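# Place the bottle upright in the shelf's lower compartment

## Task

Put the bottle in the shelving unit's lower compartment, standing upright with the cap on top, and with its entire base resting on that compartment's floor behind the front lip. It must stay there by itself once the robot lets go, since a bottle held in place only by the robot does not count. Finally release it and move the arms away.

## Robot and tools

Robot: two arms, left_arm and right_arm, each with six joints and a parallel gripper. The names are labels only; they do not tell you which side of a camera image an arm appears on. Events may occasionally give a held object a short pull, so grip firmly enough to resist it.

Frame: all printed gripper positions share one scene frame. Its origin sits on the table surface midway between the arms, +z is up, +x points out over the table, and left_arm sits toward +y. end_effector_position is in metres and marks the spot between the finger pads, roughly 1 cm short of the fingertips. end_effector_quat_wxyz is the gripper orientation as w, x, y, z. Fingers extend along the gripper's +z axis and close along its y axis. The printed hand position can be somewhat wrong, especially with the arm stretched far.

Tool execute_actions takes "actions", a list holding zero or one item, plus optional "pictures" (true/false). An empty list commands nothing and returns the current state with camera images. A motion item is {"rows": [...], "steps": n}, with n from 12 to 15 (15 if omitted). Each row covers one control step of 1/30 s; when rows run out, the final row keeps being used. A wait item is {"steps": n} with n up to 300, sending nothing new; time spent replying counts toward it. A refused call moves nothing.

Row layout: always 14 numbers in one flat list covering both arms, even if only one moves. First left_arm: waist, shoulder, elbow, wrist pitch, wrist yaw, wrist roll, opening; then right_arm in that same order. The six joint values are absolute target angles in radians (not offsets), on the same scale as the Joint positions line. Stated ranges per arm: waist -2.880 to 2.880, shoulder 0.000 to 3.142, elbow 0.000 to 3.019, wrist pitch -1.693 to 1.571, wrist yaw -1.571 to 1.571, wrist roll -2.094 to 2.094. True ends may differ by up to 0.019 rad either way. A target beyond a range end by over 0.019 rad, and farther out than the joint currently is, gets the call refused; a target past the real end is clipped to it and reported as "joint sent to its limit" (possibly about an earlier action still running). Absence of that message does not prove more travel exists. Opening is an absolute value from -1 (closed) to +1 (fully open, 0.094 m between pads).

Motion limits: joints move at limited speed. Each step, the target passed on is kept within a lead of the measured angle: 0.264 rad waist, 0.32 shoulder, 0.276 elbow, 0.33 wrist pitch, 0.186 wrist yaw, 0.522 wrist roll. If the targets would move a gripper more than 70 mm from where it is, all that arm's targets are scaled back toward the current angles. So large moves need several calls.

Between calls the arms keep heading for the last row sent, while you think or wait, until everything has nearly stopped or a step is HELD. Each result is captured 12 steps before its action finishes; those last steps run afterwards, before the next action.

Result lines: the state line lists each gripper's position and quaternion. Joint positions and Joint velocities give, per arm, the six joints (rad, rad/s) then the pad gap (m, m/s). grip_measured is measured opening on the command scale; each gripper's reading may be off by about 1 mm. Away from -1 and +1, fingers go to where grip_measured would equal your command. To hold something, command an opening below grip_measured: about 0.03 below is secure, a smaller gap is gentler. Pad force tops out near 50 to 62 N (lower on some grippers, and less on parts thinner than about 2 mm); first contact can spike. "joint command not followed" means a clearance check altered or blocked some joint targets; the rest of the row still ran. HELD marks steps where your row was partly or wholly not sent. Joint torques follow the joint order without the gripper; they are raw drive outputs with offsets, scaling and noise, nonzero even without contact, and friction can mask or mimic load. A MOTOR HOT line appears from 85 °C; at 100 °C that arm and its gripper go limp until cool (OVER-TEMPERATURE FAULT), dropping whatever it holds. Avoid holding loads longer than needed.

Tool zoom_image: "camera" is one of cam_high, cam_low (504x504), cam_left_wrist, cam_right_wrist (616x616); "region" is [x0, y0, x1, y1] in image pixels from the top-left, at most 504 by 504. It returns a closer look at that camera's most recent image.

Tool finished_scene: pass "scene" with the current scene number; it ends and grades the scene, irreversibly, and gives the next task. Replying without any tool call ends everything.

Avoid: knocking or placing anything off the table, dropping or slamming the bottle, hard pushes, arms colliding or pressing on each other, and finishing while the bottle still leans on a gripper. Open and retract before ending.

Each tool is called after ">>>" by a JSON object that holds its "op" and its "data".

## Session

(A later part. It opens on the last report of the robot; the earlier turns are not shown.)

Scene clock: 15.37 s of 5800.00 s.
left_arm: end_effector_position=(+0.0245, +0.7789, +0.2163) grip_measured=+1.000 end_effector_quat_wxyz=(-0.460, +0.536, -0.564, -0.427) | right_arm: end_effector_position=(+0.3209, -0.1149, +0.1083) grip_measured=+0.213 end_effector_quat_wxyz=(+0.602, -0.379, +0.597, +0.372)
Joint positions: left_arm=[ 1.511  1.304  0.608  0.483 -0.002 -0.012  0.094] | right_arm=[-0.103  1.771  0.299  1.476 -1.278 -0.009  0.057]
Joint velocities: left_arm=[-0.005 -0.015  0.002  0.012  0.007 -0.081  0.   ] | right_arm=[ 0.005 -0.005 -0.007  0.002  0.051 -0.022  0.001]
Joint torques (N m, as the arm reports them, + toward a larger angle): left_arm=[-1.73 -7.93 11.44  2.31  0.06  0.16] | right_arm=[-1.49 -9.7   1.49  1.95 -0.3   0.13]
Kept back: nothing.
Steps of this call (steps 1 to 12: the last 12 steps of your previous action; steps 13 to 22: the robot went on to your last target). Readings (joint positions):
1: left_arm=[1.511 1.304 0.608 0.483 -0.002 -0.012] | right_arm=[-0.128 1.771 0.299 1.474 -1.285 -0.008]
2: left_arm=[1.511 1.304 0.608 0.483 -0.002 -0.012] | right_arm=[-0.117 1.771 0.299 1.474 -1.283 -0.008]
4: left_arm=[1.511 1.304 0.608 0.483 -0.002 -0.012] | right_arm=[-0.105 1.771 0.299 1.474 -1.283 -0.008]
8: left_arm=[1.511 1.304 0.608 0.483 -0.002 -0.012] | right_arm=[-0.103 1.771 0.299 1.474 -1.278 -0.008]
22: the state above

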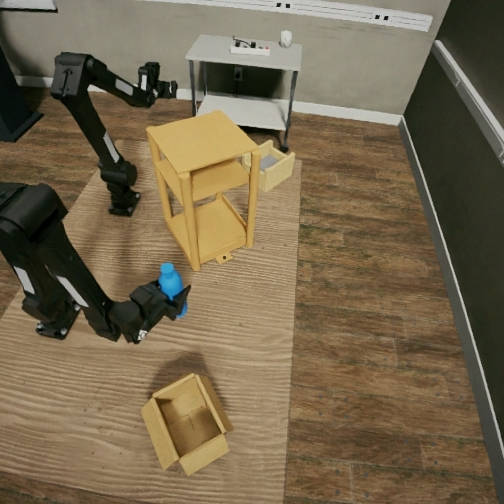

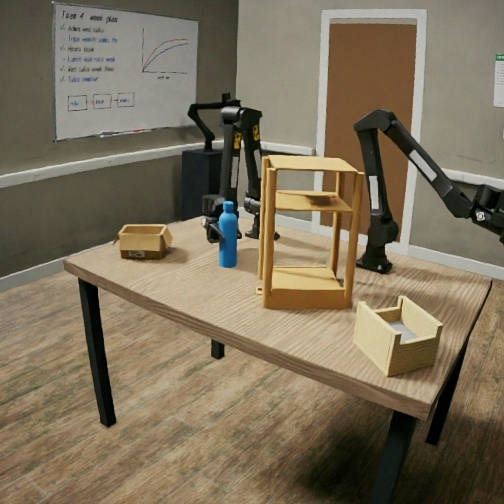

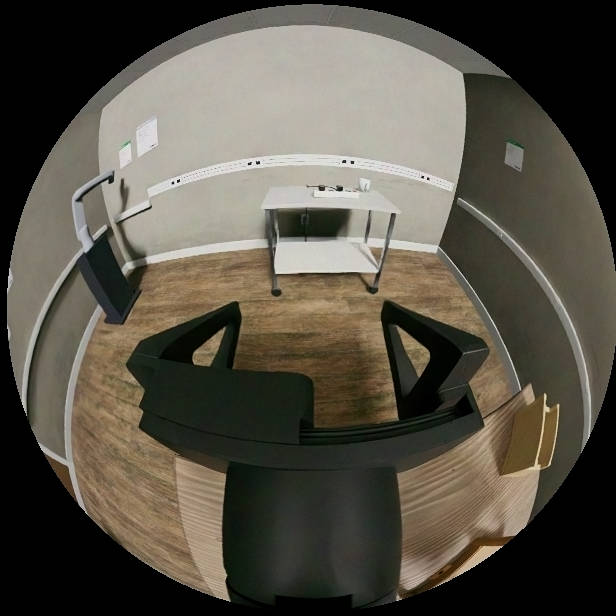

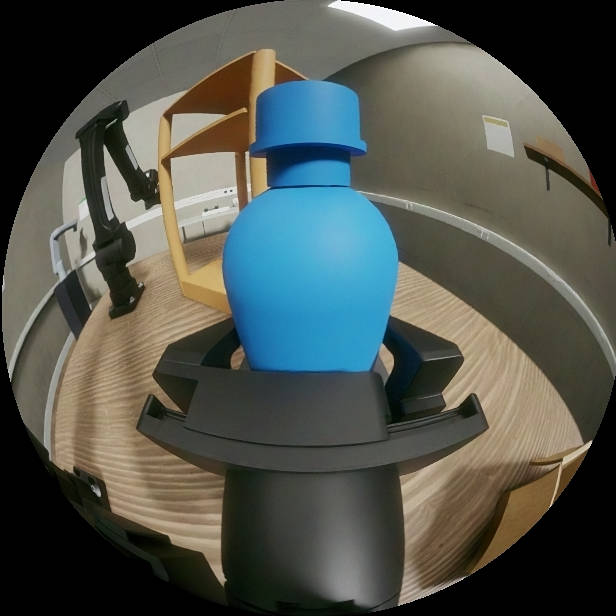

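>>> {"op": "execute_actions", "data": {"actions": [{"rows":[[1.5,1.3,0.632,0.5,0,0,1,-0.10,1.765,0.295,1.487,-1.28,0,0.15],[1.5,1.3,0.632,0.5,0,0,1,-0.10,1.765,0.295,1.487,-1.28,0,0.15],[1.5,1.3,0.632,0.5,0,0,1,-0.10,1.765,0.295,1.487,-1.28,0,0.15],[1.5,1.3,0.632,0.5,0,0,1,-0.10,1.74,0.295,1.465,-1.28,0,0.15],[1.5,1.3,0.632,0.5,0,0,1,-0.10,1.715,0.295,1.44,-1.28,0,0.15],[1.5,1.3,0.632,0.5,0,0,1,-0.10,1.69,0.29,1.42,-1.28,0,0.15],[1.5,1.3,0.632,0.5,0,0,1,-0.10,1.665,0.285,1.40,-1.28,0,0.15],[1.5,1.3,0.632,0.5,0,0,1,-0.10,1.64,0.28,1.38,-1.28,0,0.15],[1.5,1.3,0.632,0.5,0,0,1,-0.10,1.615,0.27,1.365,-1.28,0,0.15],[1.5,1.3,0.632,0.5,0,0,1,-0.10,1.59,0.26,1.35,-1.28,0,0.15],[1.5,1.3,0.632,0.5,0,0,1,-0.10,1.565,0.25,1.335,-1.28,0,0.15],[1.5,1.3,0.632,0.5,0,0,1,-0.10,1.54,0.238,1.32,-1.28,0,0.15],[1.5,1.3,0.632,0.5,0,0,1,-0.10,1.515,0.225,1.31,-1.28,0,0.15],[1.5,1.3,0.632,0.5,0,0,1,-0.10,1.49,0.21,1.30,-1.28,0,0.15],[1.5,1.3,0.632,0.5,0,0,1,-0.10,1.468,0.195,1.29,-1.28,0,0.15]]}]}}

>>> {"op": "execute_actions", "data": {"actions": [{"rows":[[1.5,1.3,0.632,0.5,0,0,1,-0.08,1.468,0.195,1.29,-1.28,0,0.15],[1.5,1.3,0.632,0.5,0,0,1,-0.05,1.468,0.195,1.29,-1.28,0,0.15],[1.5,1.3,0.632,0.5,0,0,1,-0.01,1.468,0.195,1.29,-1.28,0,0.15],[1.5,1.3,0.632,0.5,0,0,1,0.04,1.468,0.195,1.29,-1.28,0,0.15],[1.5,1.3,0.632,0.5,0,0,1,0.09,1.468,0.195,1.29,-1.28,0,0.15],[1.5,1.3,0.632,0.5,0,0,1,0.14,1.468,0.195,1.29,-1.28,0,0.15],[1.5,1.3,0.632,0.5,0,0,1,0.19,1.468,0.195,1.29,-1.28,0,0.15],[1.5,1.3,0.632,0.5,0,0,1,0.24,1.468,0.195,1.29,-1.28,0,0.15],[1.5,1.3,0.632,0.5,0,0,1,0.29,1.468,0.195,1.29,-1.28,0,0.15],[1.5,1.3,0.632,0.5,0,0,1,0.34,1.468,0.195,1.29,-1.27,0,0.15],[1.5,1.3,0.632,0.5,0,0,1,0.39,1.468,0.195,1.29,-1.25,0,0.15],[1.5,1.3,0.632,0.5,0,0,1,0.44,1.468,0.195,1.29,-1.22,0,0.15],[1.5,1.3,0.632,0.5,0,0,1,0.49,1.468,0.195,1.29,-1.18,0,0.15],[1.5,1.3,0.632,0.5,0,0,1,0.54,1.468,0.195,1.29,-1.13,0,0.15],[1.5,1.3,0.632,0.5,0,0,1,0.59,1.468,0.195,1.29,-1.07,0,0.15]]}]}}

>>> {"op": "execute_actions", "data": {"actions": [{"rows":[[1.5,1.3,0.632,0.5,0,0,1,0.63,1.468,0.195,1.29,-1.01,0,0.15],[1.5,1.3,0.632,0.5,0,0,1,0.67,1.468,0.195,1.29,-0.95,0,0.15],[1.5,1.3,0.632,0.5,0,0,1,0.71,1.468,0.195,1.29,-0.89,0,0.15],[1.5,1.3,0.632,0.5,0,0,1,0.75,1.468,0.195,1.29,-0.83,0,0.15],[1.5,1.3,0.632,0.5,0,0,1,0.79,1.468,0.195,1.29,-0.77,0,0.15],[1.5,1.3,0.632,0.5,0,0,1,0.83,1.468,0.195,1.29,-0.71,0,0.15],[1.5,1.3,0.632,0.5,0,0,1,0.87,1.468,0.195,1.29,-0.65,0,0.15],[1.5,1.3,0.632,0.5,0,0,1,0.91,1.468,0.195,1.29,-0.59,0,0.15],[1.5,1.3,0.632,0.5,0,0,1,0.95,1.468,0.195,1.29,-0.53,0,0.15],[1.5,1.3,0.632,0.5,0,0,1,0.99,1.468,0.195,1.29,-0.47,0,0.15],[1.5,1.3,0.632,0.5,0,0,1,1.03,1.468,0.195,1.29,-0.41,0,0.15],[1.5,1.3,0.632,0.5,0,0,1,1.07,1.468,0.195,1.29,-0.35,0,0.15],[1.5,1.3,0.632,0.5,0,0,1,1.11,1.468,0.195,1.29,-0.29,0,0.15],[1.5,1.3,0.632,0.5,0,0,1,1.14,1.468,0.195,1.29,-0.23,0,0.15],[1.5,1.3,0.632,0.5,0,0,1,1.17,1.468,0.195,1.29,-0.17,0,0.15]]}]}}

>>> {"op": "execute_actions", "data": {"actions": [{"rows":[[1.5,1.3,0.632,0.5,0,0,1,1.19,1.468,0.195,1.29,-0.11,0,0.15],[1.5,1.3,0.632,0.5,0,0,1,1.21,1.468,0.195,1.29,-0.05,0,0.15],[1.5,1.3,0.632,0.5,0,0,1,1.23,1.468,0.195,1.29,0.01,0,0.15],[1.5,1.3,0.632,0.5,0,0,1,1.25,1.468,0.195,1.29,0.07,0,0.15],[1.5,1.3,0.632,0.5,0,0,1,1.26,1.468,0.195,1.29,0.13,0,0.15],[1.5,1.3,0.632,0.5,0,0,1,1.27,1.468,0.195,1.29,0.19,0,0.15],[1.5,1.3,0.632,0.5,0,0,1,1.28,1.468,0.195,1.29,0.25,0,0.15],[1.5,1.3,0.632,0.5,0,0,1,1.29,1.468,0.195,1.29,0.31,0,0.15],[1.5,1.3,0.632,0.5,0,0,1,1.30,1.468,0.195,1.29,0.37,0,0.15],[1.5,1.3,0.632,0.5,0,0,1,1.30,1.468,0.195,1.29,0.43,0,0.15],[1.5,1.3,0.632,0.5,0,0,1,1.30,1.468,0.195,1.29,0.49,0,0.15],[1.5,1.3,0.632,0.5,0,0,1,1.30,1.468,0.195,1.29,0.55,0,0.15],[1.5,1.3,0.632,0.5,0,0,1,1.30,1.468,0.195,1.29,0.61,0,0.15],[1.5,1.3,0.632,0.5,0,0,1,1.30,1.468,0.195,1.29,0.66,0,0.15],[1.5,1.3,0.632,0.5,0,0,1,1.30,1.468,0.195,1.29,0.686,0,0.15]]}]}}

>>> {"op": "execute_actions", "data": {"actions": [{"steps":22}], "pictures": true}}

>>> {"op": "zoom_image", "data": {"camera": "cam_high", "region": [60, 110, 280, 330]}}

Scene clock: 19.63 s of 5800.00 s.
left_arm: end_effector_position=(+0.0245, +0.7789, +0.2163) grip_measured=+1.000 end_effector_quat_wxyz=(-0.460, +0.536, -0.564, -0.427) | right_arm: end_effector_position=(+0.3209, -0.1149, +0.1083) grip_measured=+0.199 end_effector_quat_wxyz=(+0.602, -0.379, +0.597, +0.372)
Joint positions: left_arm=[ 1.511  1.304  0.608  0.483 -0.002 -0.012  0.094] | right_arm=[-0.103  1.771  0.299  1.476 -1.278 -0.009  0.056]
Joint velocities: left_arm=[ 0.005 -0.005 -0.002  0.012  0.007  0.051  0.   ] | right_arm=[-0.005 -0.005  0.002  0.007  0.022 -0.037 -0.001]
Joint torques (N m, as the arm reports them, + toward a larger angle): left_arm=[-2.08 -9.15 11.46  2.4   0.07  0.15] | right_arm=[-1.56 -9.78  1.51  1.93 -0.31  0.12]
Steps of this call (steps 1 to 15: the robot went on to your last target; steps 16 to 90: nothing new was sent; then 1.17 s passed at rest; steps 91 to 93: the first 3 steps of this action). Readings (joint positions):
91: left_arm=[1.511 1.304 0.608 0.483 -0.002 -0.012] | right_arm=[-0.103 1.771 0.299 1.476 -1.278 -0.009]
92: left_arm=[1.511 1.304 0.608 0.483 -0.002 -0.012] | right_arm=[-0.103 1.771 0.299 1.476 -1.278 -0.009]
93: the state above

Scene clock: 20.13 s of 5800.00 s.
left_arm: end_effector_position=(+0.0245, +0.7789, +0.2163) grip_measured=+1.000 end_effector_quat_wxyz=(-0.460, +0.536, -0.564, -0.427) | right_arm: end_effector_position=(+0.2802, -0.1022, +0.1515) grip_measured=+0.199 end_effector_quat_wxyz=(+0.603, -0.390, +0.587, +0.374)
Joint positions: left_arm=[ 1.511  1.304  0.608  0.483 -0.002 -0.012  0.094] | right_arm=[-0.082  1.47   0.195  1.299 -1.278 -0.009  0.056]
Joint velocities: left_arm=[-0.005 -0.005 -0.017 -0.002 -0.051  0.081  0.   ] | right_arm=[ 0.562 -0.151 -0.1   -0.071 -0.022 -0.007  0.   ]
Joint torques (N m, as the arm reports them, + toward a larger angle): left_arm=[-1.33 -9.06 11.45  2.46  0.09  0.13] | right_arm=[ 1.07 -5.33  3.87  1.35 -0.25  0.13]
Steps of this call (steps 1 to 12: the last 12 steps of your previous action; steps 13 to 15: the first 3 steps of this action). Readings (joint positions):
13: left_arm=[1.511 1.304 0.608 0.483 -0.002 -0.012] | right_arm=[-0.102 1.496 0.212 1.306 -1.278 -0.009]
14: left_arm=[1.511 1.304 0.608 0.483 -0.002 -0.012] | right_arm=[-0.096 1.479 0.201 1.301 -1.278 -0.009]
15: the state above

Scene clock: 20.63 s of 5800.00 s.
left_arm: end_effector_position=(+0.0245, +0.7789, +0.2163) grip_measured=+1.000 end_effector_quat_wxyz=(-0.460, +0.536, -0.564, -0.427) | right_arm: end_effector_position=(+0.1787, +0.0758, +0.1512) grip_measured=+0.199 end_effector_quat_wxyz=(+0.517, -0.492, +0.504, +0.486)
Joint positions: left_arm=[ 1.511  1.304  0.608  0.483 -0.002 -0.012  0.094] | right_arm=[ 0.638  1.468  0.193  1.289 -0.945 -0.007  0.056]
Joint velocities: left_arm=[-0.015  0.005 -0.022 -0.002  0.007 -0.051  0.   ] | right_arm=[ 1.265  0.005 -0.002 -0.017  1.634 -0.037  0.   ]
Joint torques (N m, as the arm reports them, + toward a larger angle): left_arm=[-2.04 -8.49 11.43  2.4   0.07  0.1 ] | right_arm=[-2.36 -6.36  3.63  1.81 -0.43  0.12]
Steps of this call (steps 1 to 12: the last 12 steps of your previous action; steps 13 to 15: the first 3 steps of this action). Readings (joint positions):
13: left_arm=[1.511 1.304 0.608 0.483 -0.002 -0.012] | right_arm=[0.549 1.468 0.193 1.289 -1.063 -0.008]
14: left_arm=[1.511 1.304 0.608 0.483 -0.002 -0.012] | right_arm=[0.595 1.468 0.193 1.289 -1.005 -0.007]
15: the state above

Scene clock: 21.13 s of 5800.00 s.
left_arm: end_effector_position=(+0.0245, +0.7789, +0.2163) grip_measured=+1.000 end_effector_quat_wxyz=(-0.460, +0.536, -0.564, -0.427) | right_arm: end_effector_position=(+0.1369, +0.1484, +0.1513) grip_measured=+0.199 end_effector_quat_wxyz=(+0.590, -0.396, +0.582, +0.396)
Joint positions: left_arm=[ 1.511  1.304  0.608  0.483 -0.002 -0.012  0.094] | right_arm=[ 1.196  1.468  0.193  1.285 -0.049 -0.005  0.056]
Joint velocities: left_arm=[-0.005  0.005 -0.012  0.007  0.007  0.007  0.   ] | right_arm=[ 0.669 -0.015  0.007 -0.012  1.663  0.022 -0.   ]
Joint torques (N m, as the arm reports them, + toward a larger angle): left_arm=[-2.32 -8.56 11.46  2.34  0.11  0.12] | right_arm=[-2.35 -6.59  3.82  2.09 -0.2   0.09]
Steps of this call (steps 1 to 12: the last 12 steps of your previous action; steps 13 to 15: the first 3 steps of this action). Readings (joint positions):
13: left_arm=[1.511 1.304 0.608 0.483 -0.002 -0.012] | right_arm=[1.144 1.468 0.193 1.285 -0.168 -0.006]
14: left_arm=[1.511 1.304 0.608 0.483 -0.002 -0.012] | right_arm=[1.172 1.468 0.193 1.285 -0.109 -0.005]
15: the state above

Scene clock: 21.87 s of 5800.00 s.
left_arm: end_effector_position=(+0.0245, +0.7789, +0.2163) grip_measured=+1.000 end_effector_quat_wxyz=(-0.460, +0.536, -0.564, -0.427) | right_arm: end_effector_position=(+0.1975, +0.0877, +0.1506) grip_measured=+0.199 end_effector_quat_wxyz=(+0.682, -0.192, +0.678, +0.195)
Joint positions: left_arm=[ 1.511  1.304  0.608  0.483 -0.002 -0.012  0.094] | right_arm=[ 1.294  1.468  0.192  1.285  0.683 -0.004  0.056]
Joint velocities: left_arm=[-0.005 -0.005  0.002  0.007  0.007  0.037  0.   ] | right_arm=[-0.015 -0.015 -0.012  0.022 -0.037 -0.066 -0.001]
Joint torques (N m, as the arm reports them, + toward a larger angle): left_arm=[-1.13 -8.44 11.47  2.43  0.06  0.12] | right_arm=[-1.29 -6.52  3.7   2.   -0.05  0.08]
Kept back: nothing.
Steps of this call (steps 1 to 12: the last 12 steps of your previous action; steps 13 to 22: the robot went on to your last target). Readings (joint positions):
1: left_arm=[1.511 1.304 0.608 0.483 -0.002 -0.012] | right_arm=[1.216 1.468 0.193 1.285 0.012 -0.005]
2: left_arm=[1.511 1.304 0.608 0.483 -0.002 -0.012] | right_arm=[1.233 1.468 0.193 1.285 0.072 -0.005]
4: left_arm=[1.511 1.304 0.608 0.483 -0.002 -0.012] | right_arm=[1.259 1.468 0.193 1.285 0.192 -0.005]
8: left_arm=[1.511 1.304 0.608 0.483 -0.002 -0.012] | right_arm=[1.290 1.468 0.193 1.285 0.433 -0.004]
22: the state above

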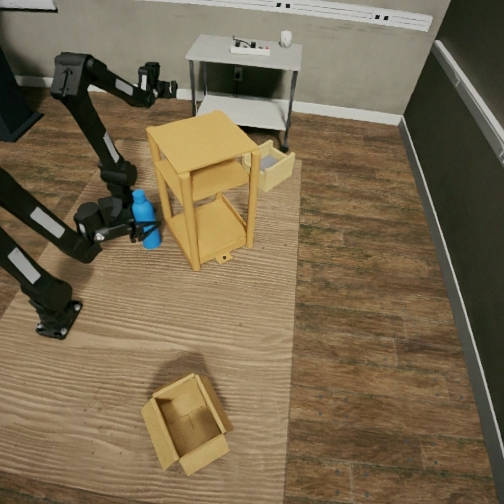

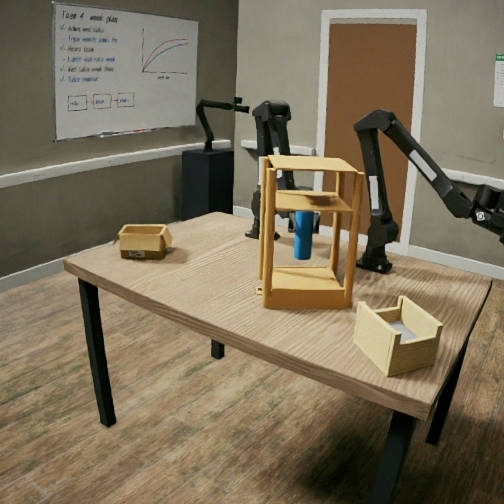

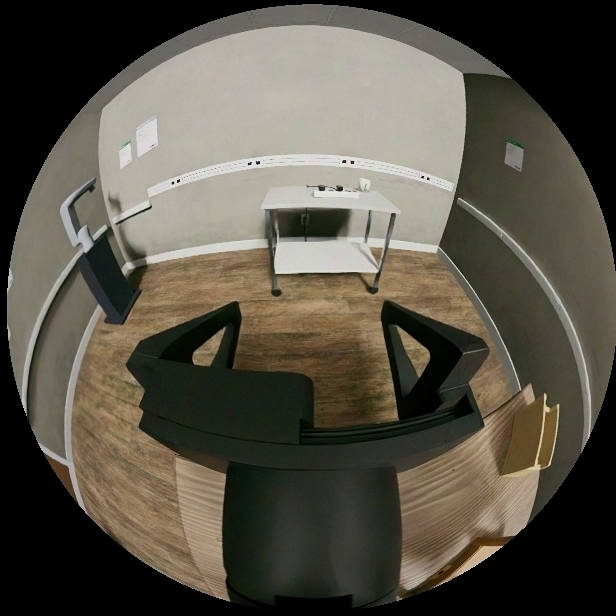

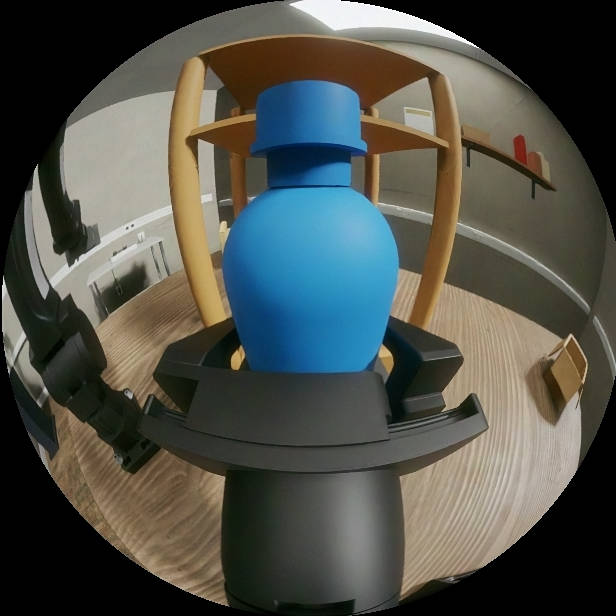

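Region (60, 110, 280, 330) of cam_high's 504x504 image, scaled by 2.291, with more detail than that image has.

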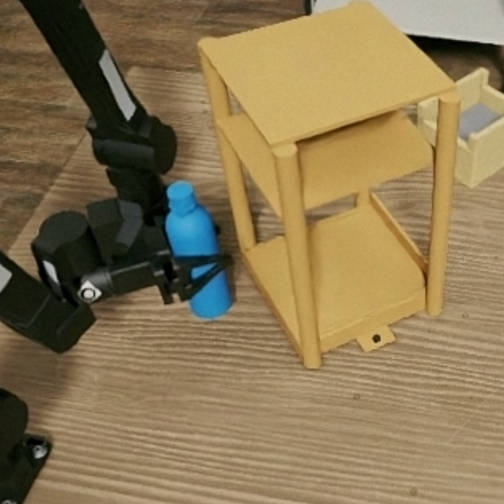

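>>> {"op": "execute_actions", "data": {"actions": [{"rows":[[1.5,1.3,0.632,0.5,0,0,1,1.285,1.475,0.22,1.288,0.675,0,0.15],[1.5,1.3,0.632,0.5,0,0,1,1.27,1.485,0.235,1.286,0.663,0,0.15],[1.5,1.3,0.632,0.5,0,0,1,1.258,1.495,0.247,1.284,0.65,0,0.15],[1.5,1.3,0.632,0.5,0,0,1,1.246,1.505,0.259,1.282,0.638,0,0.15],[1.5,1.3,0.632,0.5,0,0,1,1.234,1.515,0.271,1.28,0.626,0,0.15],[1.5,1.3,0.632,0.5,0,0,1,1.222,1.525,0.283,1.278,0.614,0,0.15],[1.5,1.3,0.632,0.5,0,0,1,1.21,1.535,0.295,1.275,0.602,0,0.15],[1.5,1.3,0.632,0.5,0,0,1,1.198,1.545,0.307,1.272,0.59,0,0.15],[1.5,1.3,0.632,0.5,0,0,1,1.185,1.553,0.319,1.269,0.578,0,0.15],[1.5,1.3,0.632,0.5,0,0,1,1.172,1.562,0.331,1.266,0.565,0,0.15]]}]}}

>>> {"op": "execute_actions", "data": {"actions": [{"steps":24}], "pictures": true}}

>>> {"op": "zoom_image", "data": {"camera": "cam_high", "region": [100, 130, 260, 290]}}

>>> {"op": "zoom_image", "data": {"camera": "cam_low", "region": [230, 150, 400, 320]}}

Scene clock: 23.50 s of 5800.00 s.
left_arm: end_effector_position=(+0.0245, +0.7789, +0.2163) grip_measured=+1.000 end_effector_quat_wxyz=(-0.460, +0.536, -0.564, -0.427) | right_arm: end_effector_position=(+0.1977, +0.0906, +0.1496) grip_measured=+0.199 end_effector_quat_wxyz=(+0.680, -0.198, +0.677, +0.199)
Joint positions: left_arm=[ 1.511  1.304  0.608  0.483 -0.002 -0.012  0.094] | right_arm=[ 1.288  1.473  0.195  1.285  0.662 -0.004  0.056]
Joint velocities: left_arm=[-0.015  0.015  0.002 -0.012 -0.022 -0.037  0.   ] | right_arm=[-0.19   0.151  0.071 -0.022 -0.3   -0.051 -0.   ]
Joint torques (N m, as the arm reports them, + toward a larger angle): left_arm=[-1.74 -8.53 11.57  2.43  0.09  0.09] | right_arm=[-3.14 -5.58  7.19  1.83 -0.2   0.08]
Steps of this call (steps 1 to 15: the robot went on to your last target; steps 16 to 46: nothing new was sent; steps 47 to 49: the first 3 steps of this action). Readings (joint positions):
47: left_arm=[1.511 1.304 0.608 0.483 -0.002 -0.012] | right_arm=[1.294 1.468 0.192 1.285 0.681 -0.004]
48: left_arm=[1.511 1.304 0.608 0.483 -0.002 -0.012] | right_arm=[1.292 1.469 0.193 1.285 0.674 -0.004]
49: the state above

Scene clock: 24.30 s of 5800.00 s.
left_arm: end_effector_position=(+0.0245, +0.7789, +0.2163) grip_measured=+1.000 end_effector_quat_wxyz=(-0.460, +0.536, -0.564, -0.427) | right_arm: end_effector_position=(+0.2416, +0.1154, +0.1457) grip_measured=+0.199 end_effector_quat_wxyz=(+0.681, -0.195, +0.680, +0.192)
Joint positions: left_arm=[ 1.511  1.304  0.608  0.483 -0.002 -0.012  0.094] | right_arm=[ 1.177  1.565  0.304  1.26   0.567 -0.004  0.056]
Joint velocities: left_arm=[-0.005 -0.024  0.002 -0.012  0.037 -0.007  0.   ] | right_arm=[ 0.015 -0.005 -0.002 -0.007  0.007  0.037  0.001]
Joint torques (N m, as the arm reports them, + toward a larger angle): left_arm=[-1.88 -9.2  11.45  2.41  0.05  0.13] | right_arm=[-2.14 -8.81  5.76  2.07 -0.28  0.08]
Kept back: nothing.
Steps of this call (steps 1 to 12: the last 12 steps of your previous action; steps 13 to 24: the robot went on to your last target). Readings (joint positions):
1: left_arm=[1.511 1.304 0.608 0.483 -0.002 -0.012] | right_arm=[1.280 1.480 0.200 1.283 0.650 -0.004]
2: left_arm=[1.511 1.304 0.608 0.483 -0.002 -0.012] | right_arm=[1.270 1.489 0.208 1.281 0.638 -0.004]
4: left_arm=[1.511 1.304 0.608 0.483 -0.002 -0.012] | right_arm=[1.244 1.511 0.231 1.277 0.615 -0.004]
8: left_arm=[1.511 1.304 0.608 0.483 -0.002 -0.012] | right_arm=[1.192 1.555 0.286 1.265 0.571 -0.004]
24: the state above

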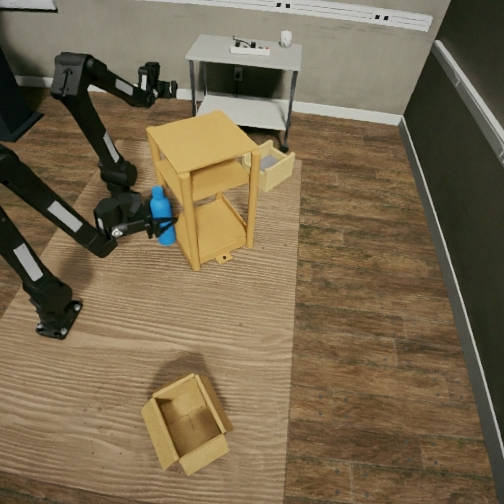

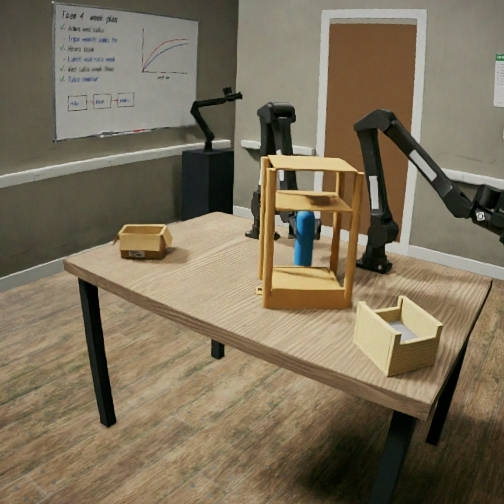

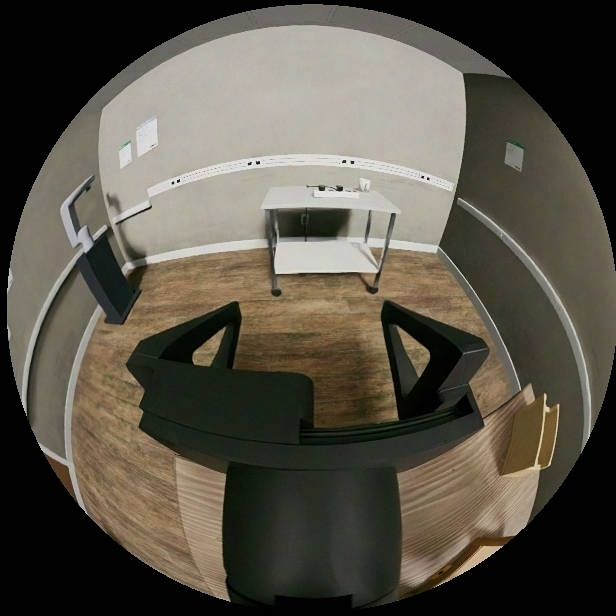

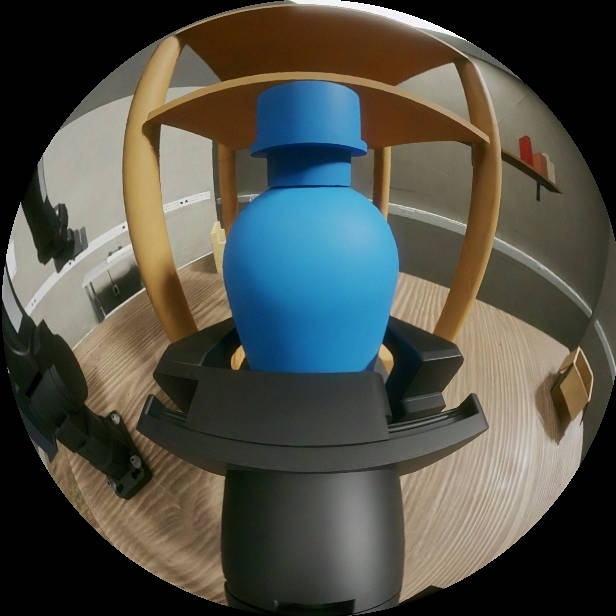

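Region (100, 130, 260, 290) of cam_high's 504x504 image, scaled by 3.150, with more detail than that image has.

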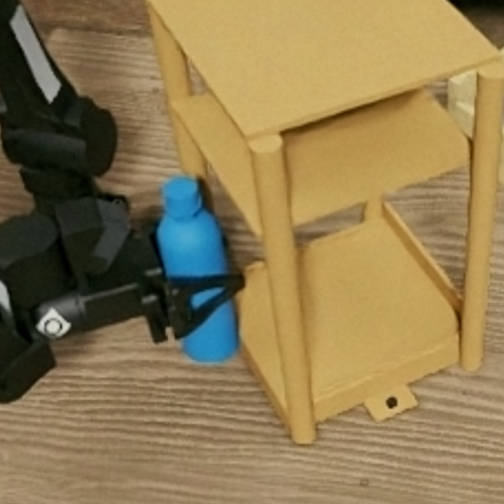

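Region (230, 150, 400, 320) of cam_low's 504x504 image, scaled by 2.965, with more detail than that image has.

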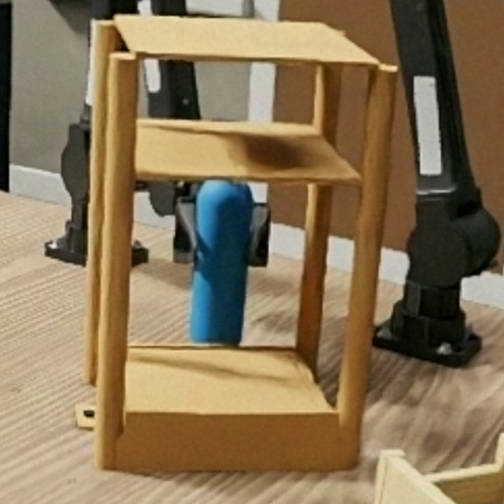

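>>> {"op": "execute_actions", "data": {"actions": [{"rows":[[1.5,1.3,0.632,0.5,0,0,1,1.172,1.54,0.331,1.245,0.565,0,0.15],[1.5,1.3,0.632,0.5,0,0,1,1.172,1.52,0.331,1.225,0.565,0,0.15],[1.5,1.3,0.632,0.5,0,0,1,1.172,1.50,0.331,1.205,0.565,0,0.15],[1.5,1.3,0.632,0.5,0,0,1,1.172,1.495,0.331,1.2,0.565,0,0.15],[1.5,1.3,0.632,0.5,0,0,1,1.172,1.495,0.335,1.2,0.565,0,0.15],[1.5,1.3,0.632,0.5,0,0,1,1.162,1.5,0.349,1.198,0.555,0,0.15],[1.5,1.3,0.632,0.5,0,0,1,1.152,1.51,0.363,1.194,0.545,0,0.15],[1.5,1.3,0.632,0.5,0,0,1,1.142,1.521,0.377,1.19,0.535,0,0.15],[1.5,1.3,0.632,0.5,0,0,1,1.132,1.532,0.391,1.186,0.525,0,0.15],[1.5,1.3,0.632,0.5,0,0,1,1.122,1.543,0.405,1.182,0.515,0,0.15],[1.5,1.3,0.632,0.5,0,0,1,1.112,1.554,0.419,1.178,0.505,0,0.15],[1.5,1.3,0.632,0.5,0,0,1,1.102,1.565,0.433,1.174,0.495,0,0.15],[1.5,1.3,0.632,0.5,0,0,1,1.092,1.576,0.447,1.17,0.485,0,0.15],[1.5,1.3,0.632,0.5,0,0,1,1.082,1.587,0.461,1.165,0.475,0,0.15],[1.5,1.3,0.632,0.5,0,0,1,1.072,1.597,0.475,1.16,0.466,0,0.15]]}]}}

>>> {"op": "execute_actions", "data": {"actions": [{"rows":[[1.5,1.3,0.632,0.5,0,0,1,1.066,1.605,0.488,1.155,0.46,0,0.15],[1.5,1.3,0.632,0.5,0,0,1,1.06,1.613,0.501,1.15,0.454,0,0.15],[1.5,1.3,0.632,0.5,0,0,1,1.054,1.621,0.514,1.145,0.448,0,0.15],[1.5,1.3,0.632,0.5,0,0,1,1.048,1.629,0.527,1.14,0.442,0,0.15],[1.5,1.3,0.632,0.5,0,0,1,1.042,1.637,0.54,1.135,0.436,0,0.15],[1.5,1.3,0.632,0.5,0,0,1,1.036,1.645,0.553,1.13,0.43,0,0.15],[1.5,1.3,0.632,0.5,0,0,1,1.03,1.653,0.566,1.125,0.424,0,0.15],[1.5,1.3,0.632,0.5,0,0,1,1.024,1.661,0.579,1.12,0.418,0,0.15],[1.5,1.3,0.632,0.5,0,0,1,1.018,1.669,0.592,1.115,0.412,0,0.15],[1.5,1.3,0.632,0.5,0,0,1,1.012,1.677,0.605,1.11,0.406,0,0.15],[1.5,1.3,0.632,0.5,0,0,1,1.006,1.685,0.618,1.105,0.4,0,0.15],[1.5,1.3,0.632,0.5,0,0,1,1.0,1.695,0.63,1.10,0.395,0,0.15]]}]}}

>>> {"op": "execute_actions", "data": {"actions": [{"steps":22}], "pictures": true}}

>>> {"op": "zoom_image", "data": {"camera": "cam_high", "region": [100, 130, 260, 290]}}

Scene clock: 26.90 s of 5800.00 s.
left_arm: end_effector_position=(+0.0245, +0.7789, +0.2163) grip_measured=+1.000 end_effector_quat_wxyz=(-0.460, +0.536, -0.564, -0.427) | right_arm: end_effector_position=(+0.2415, +0.1152, +0.1435) grip_measured=+0.199 end_effector_quat_wxyz=(+0.676, -0.200, +0.684, +0.187)
Joint positions: left_arm=[ 1.511  1.304  0.608  0.483 -0.002 -0.012  0.094] | right_arm=[ 1.177  1.555  0.304  1.233  0.567 -0.004  0.056]
Joint velocities: left_arm=[-0.005 -0.005  0.012  0.007 -0.022 -0.051  0.   ] | right_arm=[-0.005 -0.239  0.017 -0.525 -0.081 -0.037 -0.   ]
Joint torques (N m, as the arm reports them, + toward a larger angle): left_arm=[-1.67 -8.35 11.47  2.45  0.07  0.16] | right_arm=[ -2.21 -12.1    5.83   2.21  -0.26   0.08]
Steps of this call (steps 1 to 15: the robot went on to your last target; steps 16 to 75: nothing new was sent; steps 76 to 78: the first 3 steps of this action). Readings (joint positions):
76: left_arm=[1.511 1.304 0.608 0.483 -0.002 -0.012] | right_arm=[1.177 1.564 0.304 1.257 0.567 -0.004]
77: left_arm=[1.511 1.304 0.608 0.483 -0.002 -0.012] | right_arm=[1.177 1.562 0.304 1.248 0.567 -0.004]
78: the state above

Scene clock: 27.40 s of 5800.00 s.
left_arm: end_effector_position=(+0.0245, +0.7789, +0.2163) grip_measured=+1.000 end_effector_quat_wxyz=(-0.460, +0.536, -0.564, -0.427) | right_arm: end_effector_position=(+0.2948, +0.1485, +0.1578) grip_measured=+0.199 end_effector_quat_wxyz=(+0.680, -0.197, +0.679, +0.194)
Joint positions: left_arm=[ 1.511  1.304  0.608  0.483 -0.002 -0.012  0.094] | right_arm=[ 1.072  1.605  0.454  1.151  0.456 -0.004  0.056]
Joint velocities: left_arm=[-0.005 -0.015  0.002 -0.012 -0.007  0.022  0.   ] | right_arm=[-0.22   0.269  0.369 -0.154 -0.095  0.007 -0.001]
Joint torques (N m, as the arm reports them, + toward a larger angle): left_arm=[-2.09 -8.93 11.51  2.53  0.05  0.11] | right_arm=[ -2.17 -10.29   7.49   2.07  -0.28   0.08]
Steps of this call (steps 1 to 12: the last 12 steps of your previous action; steps 13 to 15: the first 3 steps of this action). Readings (joint positions):
13: left_arm=[1.511 1.304 0.608 0.483 -0.002 -0.012] | right_arm=[1.089 1.584 0.427 1.162 0.469 -0.004]
14: left_arm=[1.511 1.304 0.608 0.483 -0.002 -0.012] | right_arm=[1.080 1.595 0.441 1.157 0.462 -0.004]
15: the state above

Scene clock: 28.13 s of 5800.00 s.
left_arm: end_effector_position=(+0.0245, +0.7789, +0.2163) grip_measured=+1.000 end_effector_quat_wxyz=(-0.460, +0.536, -0.564, -0.427) | right_arm: end_effector_position=(+0.3436, +0.1760, +0.1551) grip_measured=+0.199 end_effector_quat_wxyz=(+0.679, -0.196, +0.682, +0.190)
Joint positions: left_arm=[ 1.511  1.304  0.608  0.483 -0.002 -0.012  0.094] | right_arm=[ 1.005  1.696  0.594  1.095  0.397 -0.004  0.056]
Joint velocities: left_arm=[-0.005 -0.005 -0.012  0.002 -0.022  0.051  0.   ] | right_arm=[-0.005 -0.015 -0.022 -0.022 -0.081  0.007  0.   ]
Joint torques (N m, as the arm reports them, + toward a larger angle): left_arm=[-2.74 -9.35 11.55  2.31  0.08  0.19] | right_arm=[ -2.22 -12.64   7.65   2.09  -0.29   0.08]
Kept back: nothing.
Steps of this call (steps 1 to 12: the last 12 steps of your previous action; steps 13 to 22: the robot went on to your last target). Readings (joint positions):
1: left_arm=[1.511 1.304 0.608 0.483 -0.002 -0.012] | right_arm=[1.066 1.614 0.466 1.146 0.450 -0.004]
2: left_arm=[1.511 1.304 0.608 0.483 -0.002 -0.012] | right_arm=[1.059 1.622 0.478 1.141 0.444 -0.004]
4: left_arm=[1.511 1.304 0.608 0.483 -0.002 -0.012] | right_arm=[1.048 1.638 0.500 1.130 0.432 -0.004]
8: left_arm=[1.511 1.304 0.608 0.483 -0.002 -0.012] | right_arm=[1.027 1.669 0.550 1.110 0.408 -0.004]
22: the state above

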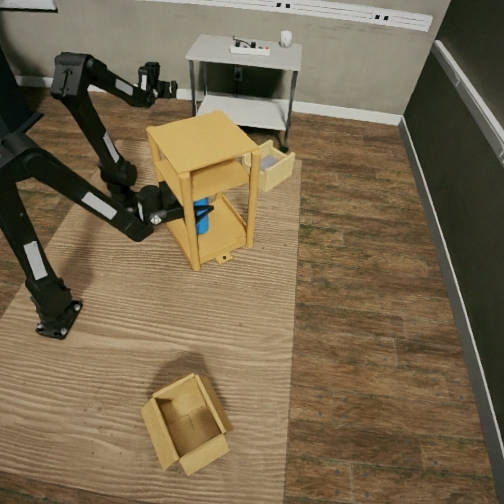

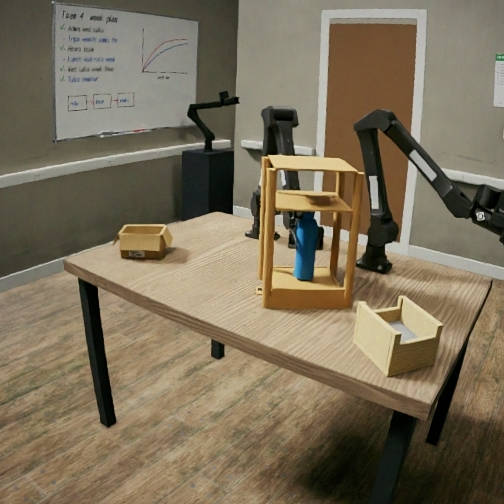

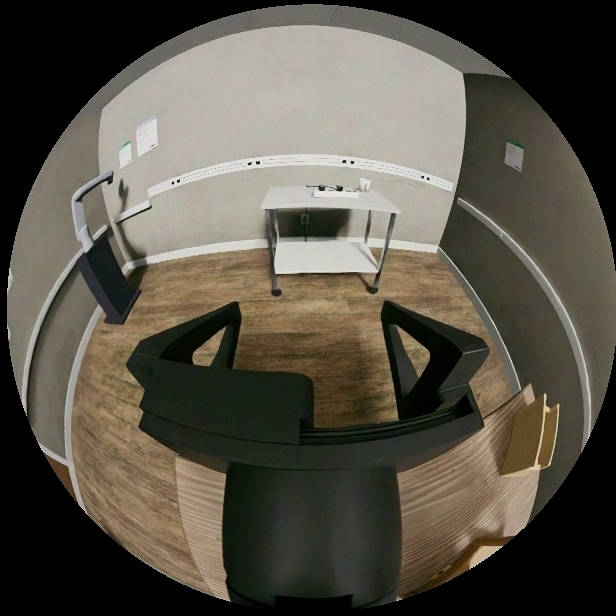

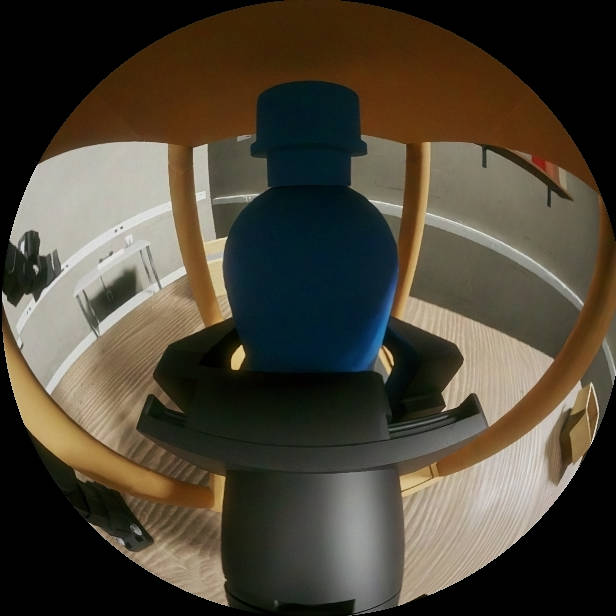

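Region (100, 130, 260, 290) of cam_high's 504x504 image, scaled by 3.150, with more detail than that image has.

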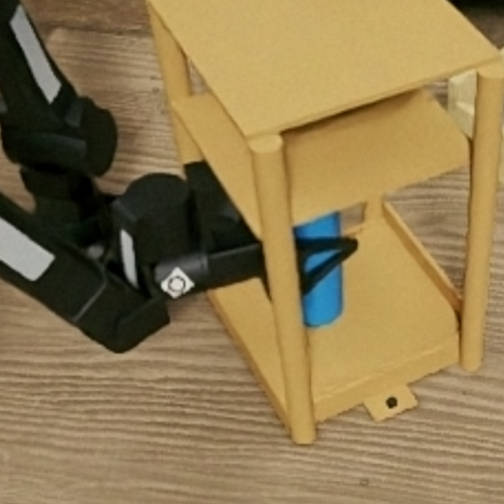

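Inside; lower slowly by about 1.7 cm and check.

>>> {"op": "execute_actions", "data": {"actions": [{"rows":[[1.5,1.3,0.632,0.5,0,0,1,1.0,1.702,0.63,1.12,0.395,0,0.15],[1.5,1.3,0.632,0.5,0,0,1,1.0,1.709,0.63,1.13,0.395,0,0.15],[1.5,1.3,0.632,0.5,0,0,1,1.0,1.716,0.63,1.137,0.395,0,0.15],[1.5,1.3,0.632,0.5,0,0,1,1.0,1.723,0.63,1.144,0.395,0,0.15],[1.5,1.3,0.632,0.5,0,0,1,1.0,1.73,0.63,1.151,0.395,0,0.15],[1.5,1.3,0.632,0.5,0,0,1,1.0,1.737,0.63,1.158,0.395,0,0.15],[1.5,1.3,0.632,0.5,0,0,1,1.0,1.744,0.63,1.165,0.395,0,0.15],[1.5,1.3,0.632,0.5,0,0,1,1.0,1.751,0.63,1.172,0.395,0,0.15],[1.5,1.3,0.632,0.5,0,0,1,1.0,1.758,0.63,1.179,0.395,0,0.15],[1.5,1.3,0.632,0.5,0,0,1,1.0,1.765,0.63,1.186,0.395,0,0.15],[1.5,1.3,0.632,0.5,0,0,1,1.0,1.772,0.63,1.193,0.395,0,0.15]]}]}}

>>> {"op": "execute_actions", "data": {"actions": [{"steps":22}], "pictures": true}}

>>> {"op": "zoom_image", "data": {"camera": "cam_low", "region": [230, 150, 400, 320]}}

Scene clock: 29.47 s of 5800.00 s.
left_arm: end_effector_position=(+0.0245, +0.7789, +0.2163) grip_measured=+1.000 end_effector_quat_wxyz=(-0.460, +0.536, -0.564, -0.427) | right_arm: end_effector_position=(+0.3436, +0.1761, +0.1546) grip_measured=+0.199 end_effector_quat_wxyz=(+0.679, -0.196, +0.682, +0.190)
Joint positions: left_arm=[ 1.511  1.304  0.608  0.483 -0.002 -0.012  0.094] | right_arm=[ 1.005  1.699  0.594  1.099  0.397 -0.004  0.056]
Joint velocities: left_arm=[-0.005 -0.005 -0.002  0.007 -0.022 -0.051  0.   ] | right_arm=[-0.005  0.103 -0.007  0.129 -0.022 -0.022 -0.   ]
Joint torques (N m, as the arm reports them, + toward a larger angle): left_arm=[-1.5  -8.87 11.45  2.37  0.05  0.14] | right_arm=[ -2.14 -11.61   7.67   2.97  -0.27   0.08]
Steps of this call (steps 1 to 15: the robot went on to your last target; steps 16 to 37: nothing new was sent; steps 38 to 40: the first 3 steps of this action). Readings (joint positions):
38: left_arm=[1.511 1.304 0.608 0.483 -0.002 -0.012] | right_arm=[1.005 1.696 0.594 1.095 0.397 -0.004]
39: left_arm=[1.511 1.304 0.608 0.483 -0.002 -0.012] | right_arm=[1.005 1.697 0.594 1.096 0.397 -0.004]
40: the state above

Scene clock: 30.20 s of 5800.00 s.
left_arm: end_effector_position=(+0.0245, +0.7789, +0.2163) grip_measured=+1.000 end_effector_quat_wxyz=(-0.460, +0.536, -0.564, -0.427) | right_arm: end_effector_position=(+0.3449, +0.1778, +0.1481) grip_measured=+0.199 end_effector_quat_wxyz=(+0.688, -0.189, +0.673, +0.197)
Joint positions: left_arm=[ 1.511  1.304  0.608  0.483 -0.002 -0.012  0.094] | right_arm=[ 1.005  1.749  0.597  1.177  0.397 -0.005  0.056]
Joint velocities: left_arm=[-0.015  0.005 -0.007 -0.007 -0.022 -0.022  0.   ] | right_arm=[-0.005  0.024 -0.027 -0.002 -0.037 -0.081  0.001]
Joint torques (N m, as the arm reports them, + toward a larger angle): left_arm=[-1.87 -8.87 11.43  2.38  0.05  0.14] | right_arm=[ -2.15 -10.9    7.02   2.5   -0.3    0.09]
Kept back: nothing.
Steps of this call (steps 1 to 12: the last 12 steps of your previous action; steps 13 to 22: the robot went on to your last target). Readings (joint positions):
1: left_arm=[1.511 1.304 0.608 0.483 -0.002 -0.012] | right_arm=[1.005 1.703 0.594 1.104 0.397 -0.004]
2: left_arm=[1.511 1.304 0.608 0.483 -0.002 -0.012] | right_arm=[1.005 1.708 0.594 1.110 0.397 -0.004]
4: left_arm=[1.511 1.304 0.608 0.483 -0.002 -0.012] | right_arm=[1.005 1.722 0.594 1.123 0.397 -0.004]
8: left_arm=[1.511 1.304 0.608 0.483 -0.002 -0.012] | right_arm=[1.005 1.742 0.595 1.162 0.397 -0.004]
22: the state above

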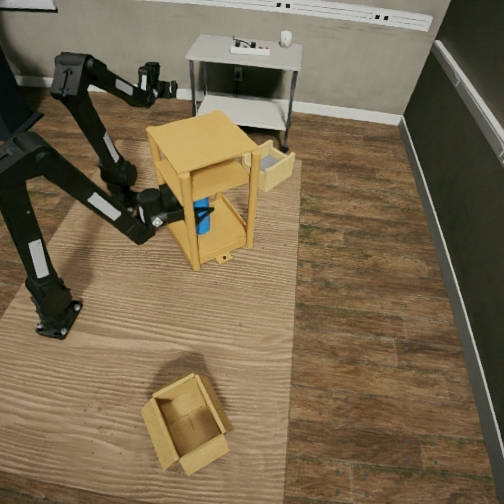

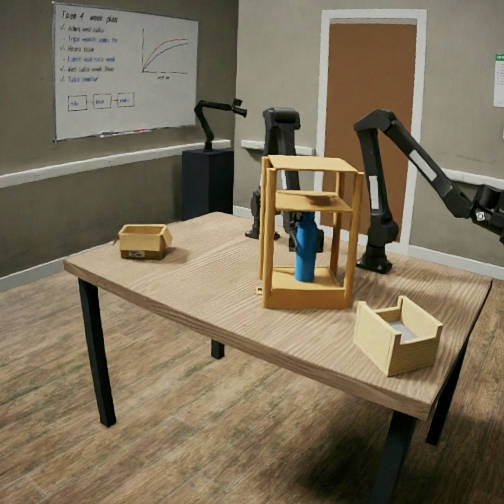

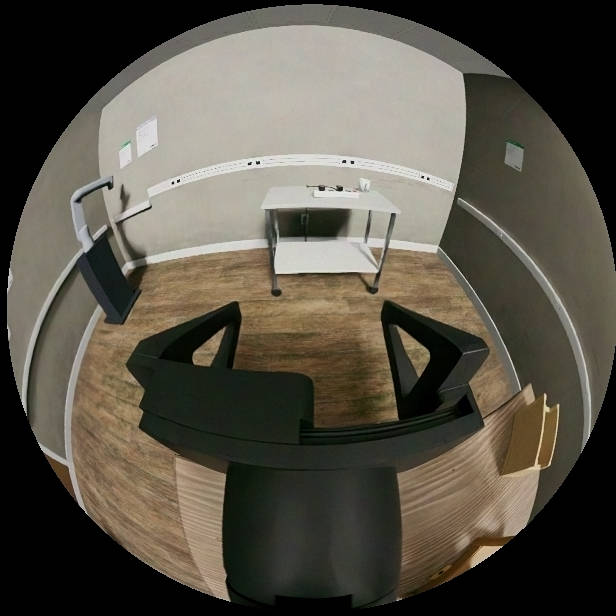

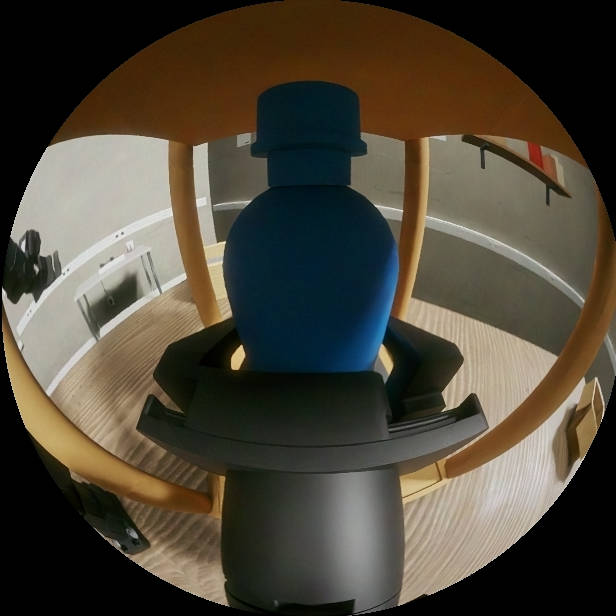

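Region (230, 150, 400, 320) of cam_low's 504x504 image, scaled by 2.965, with more detail than that image has.

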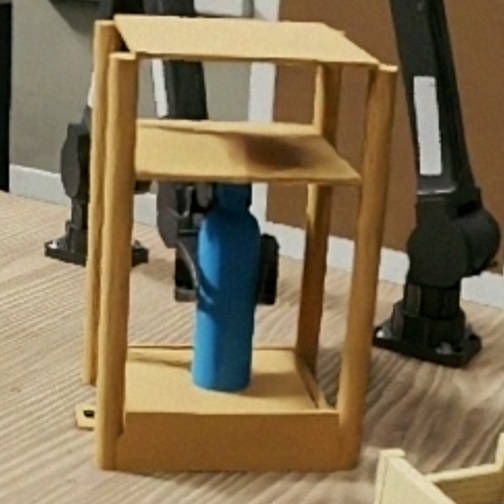

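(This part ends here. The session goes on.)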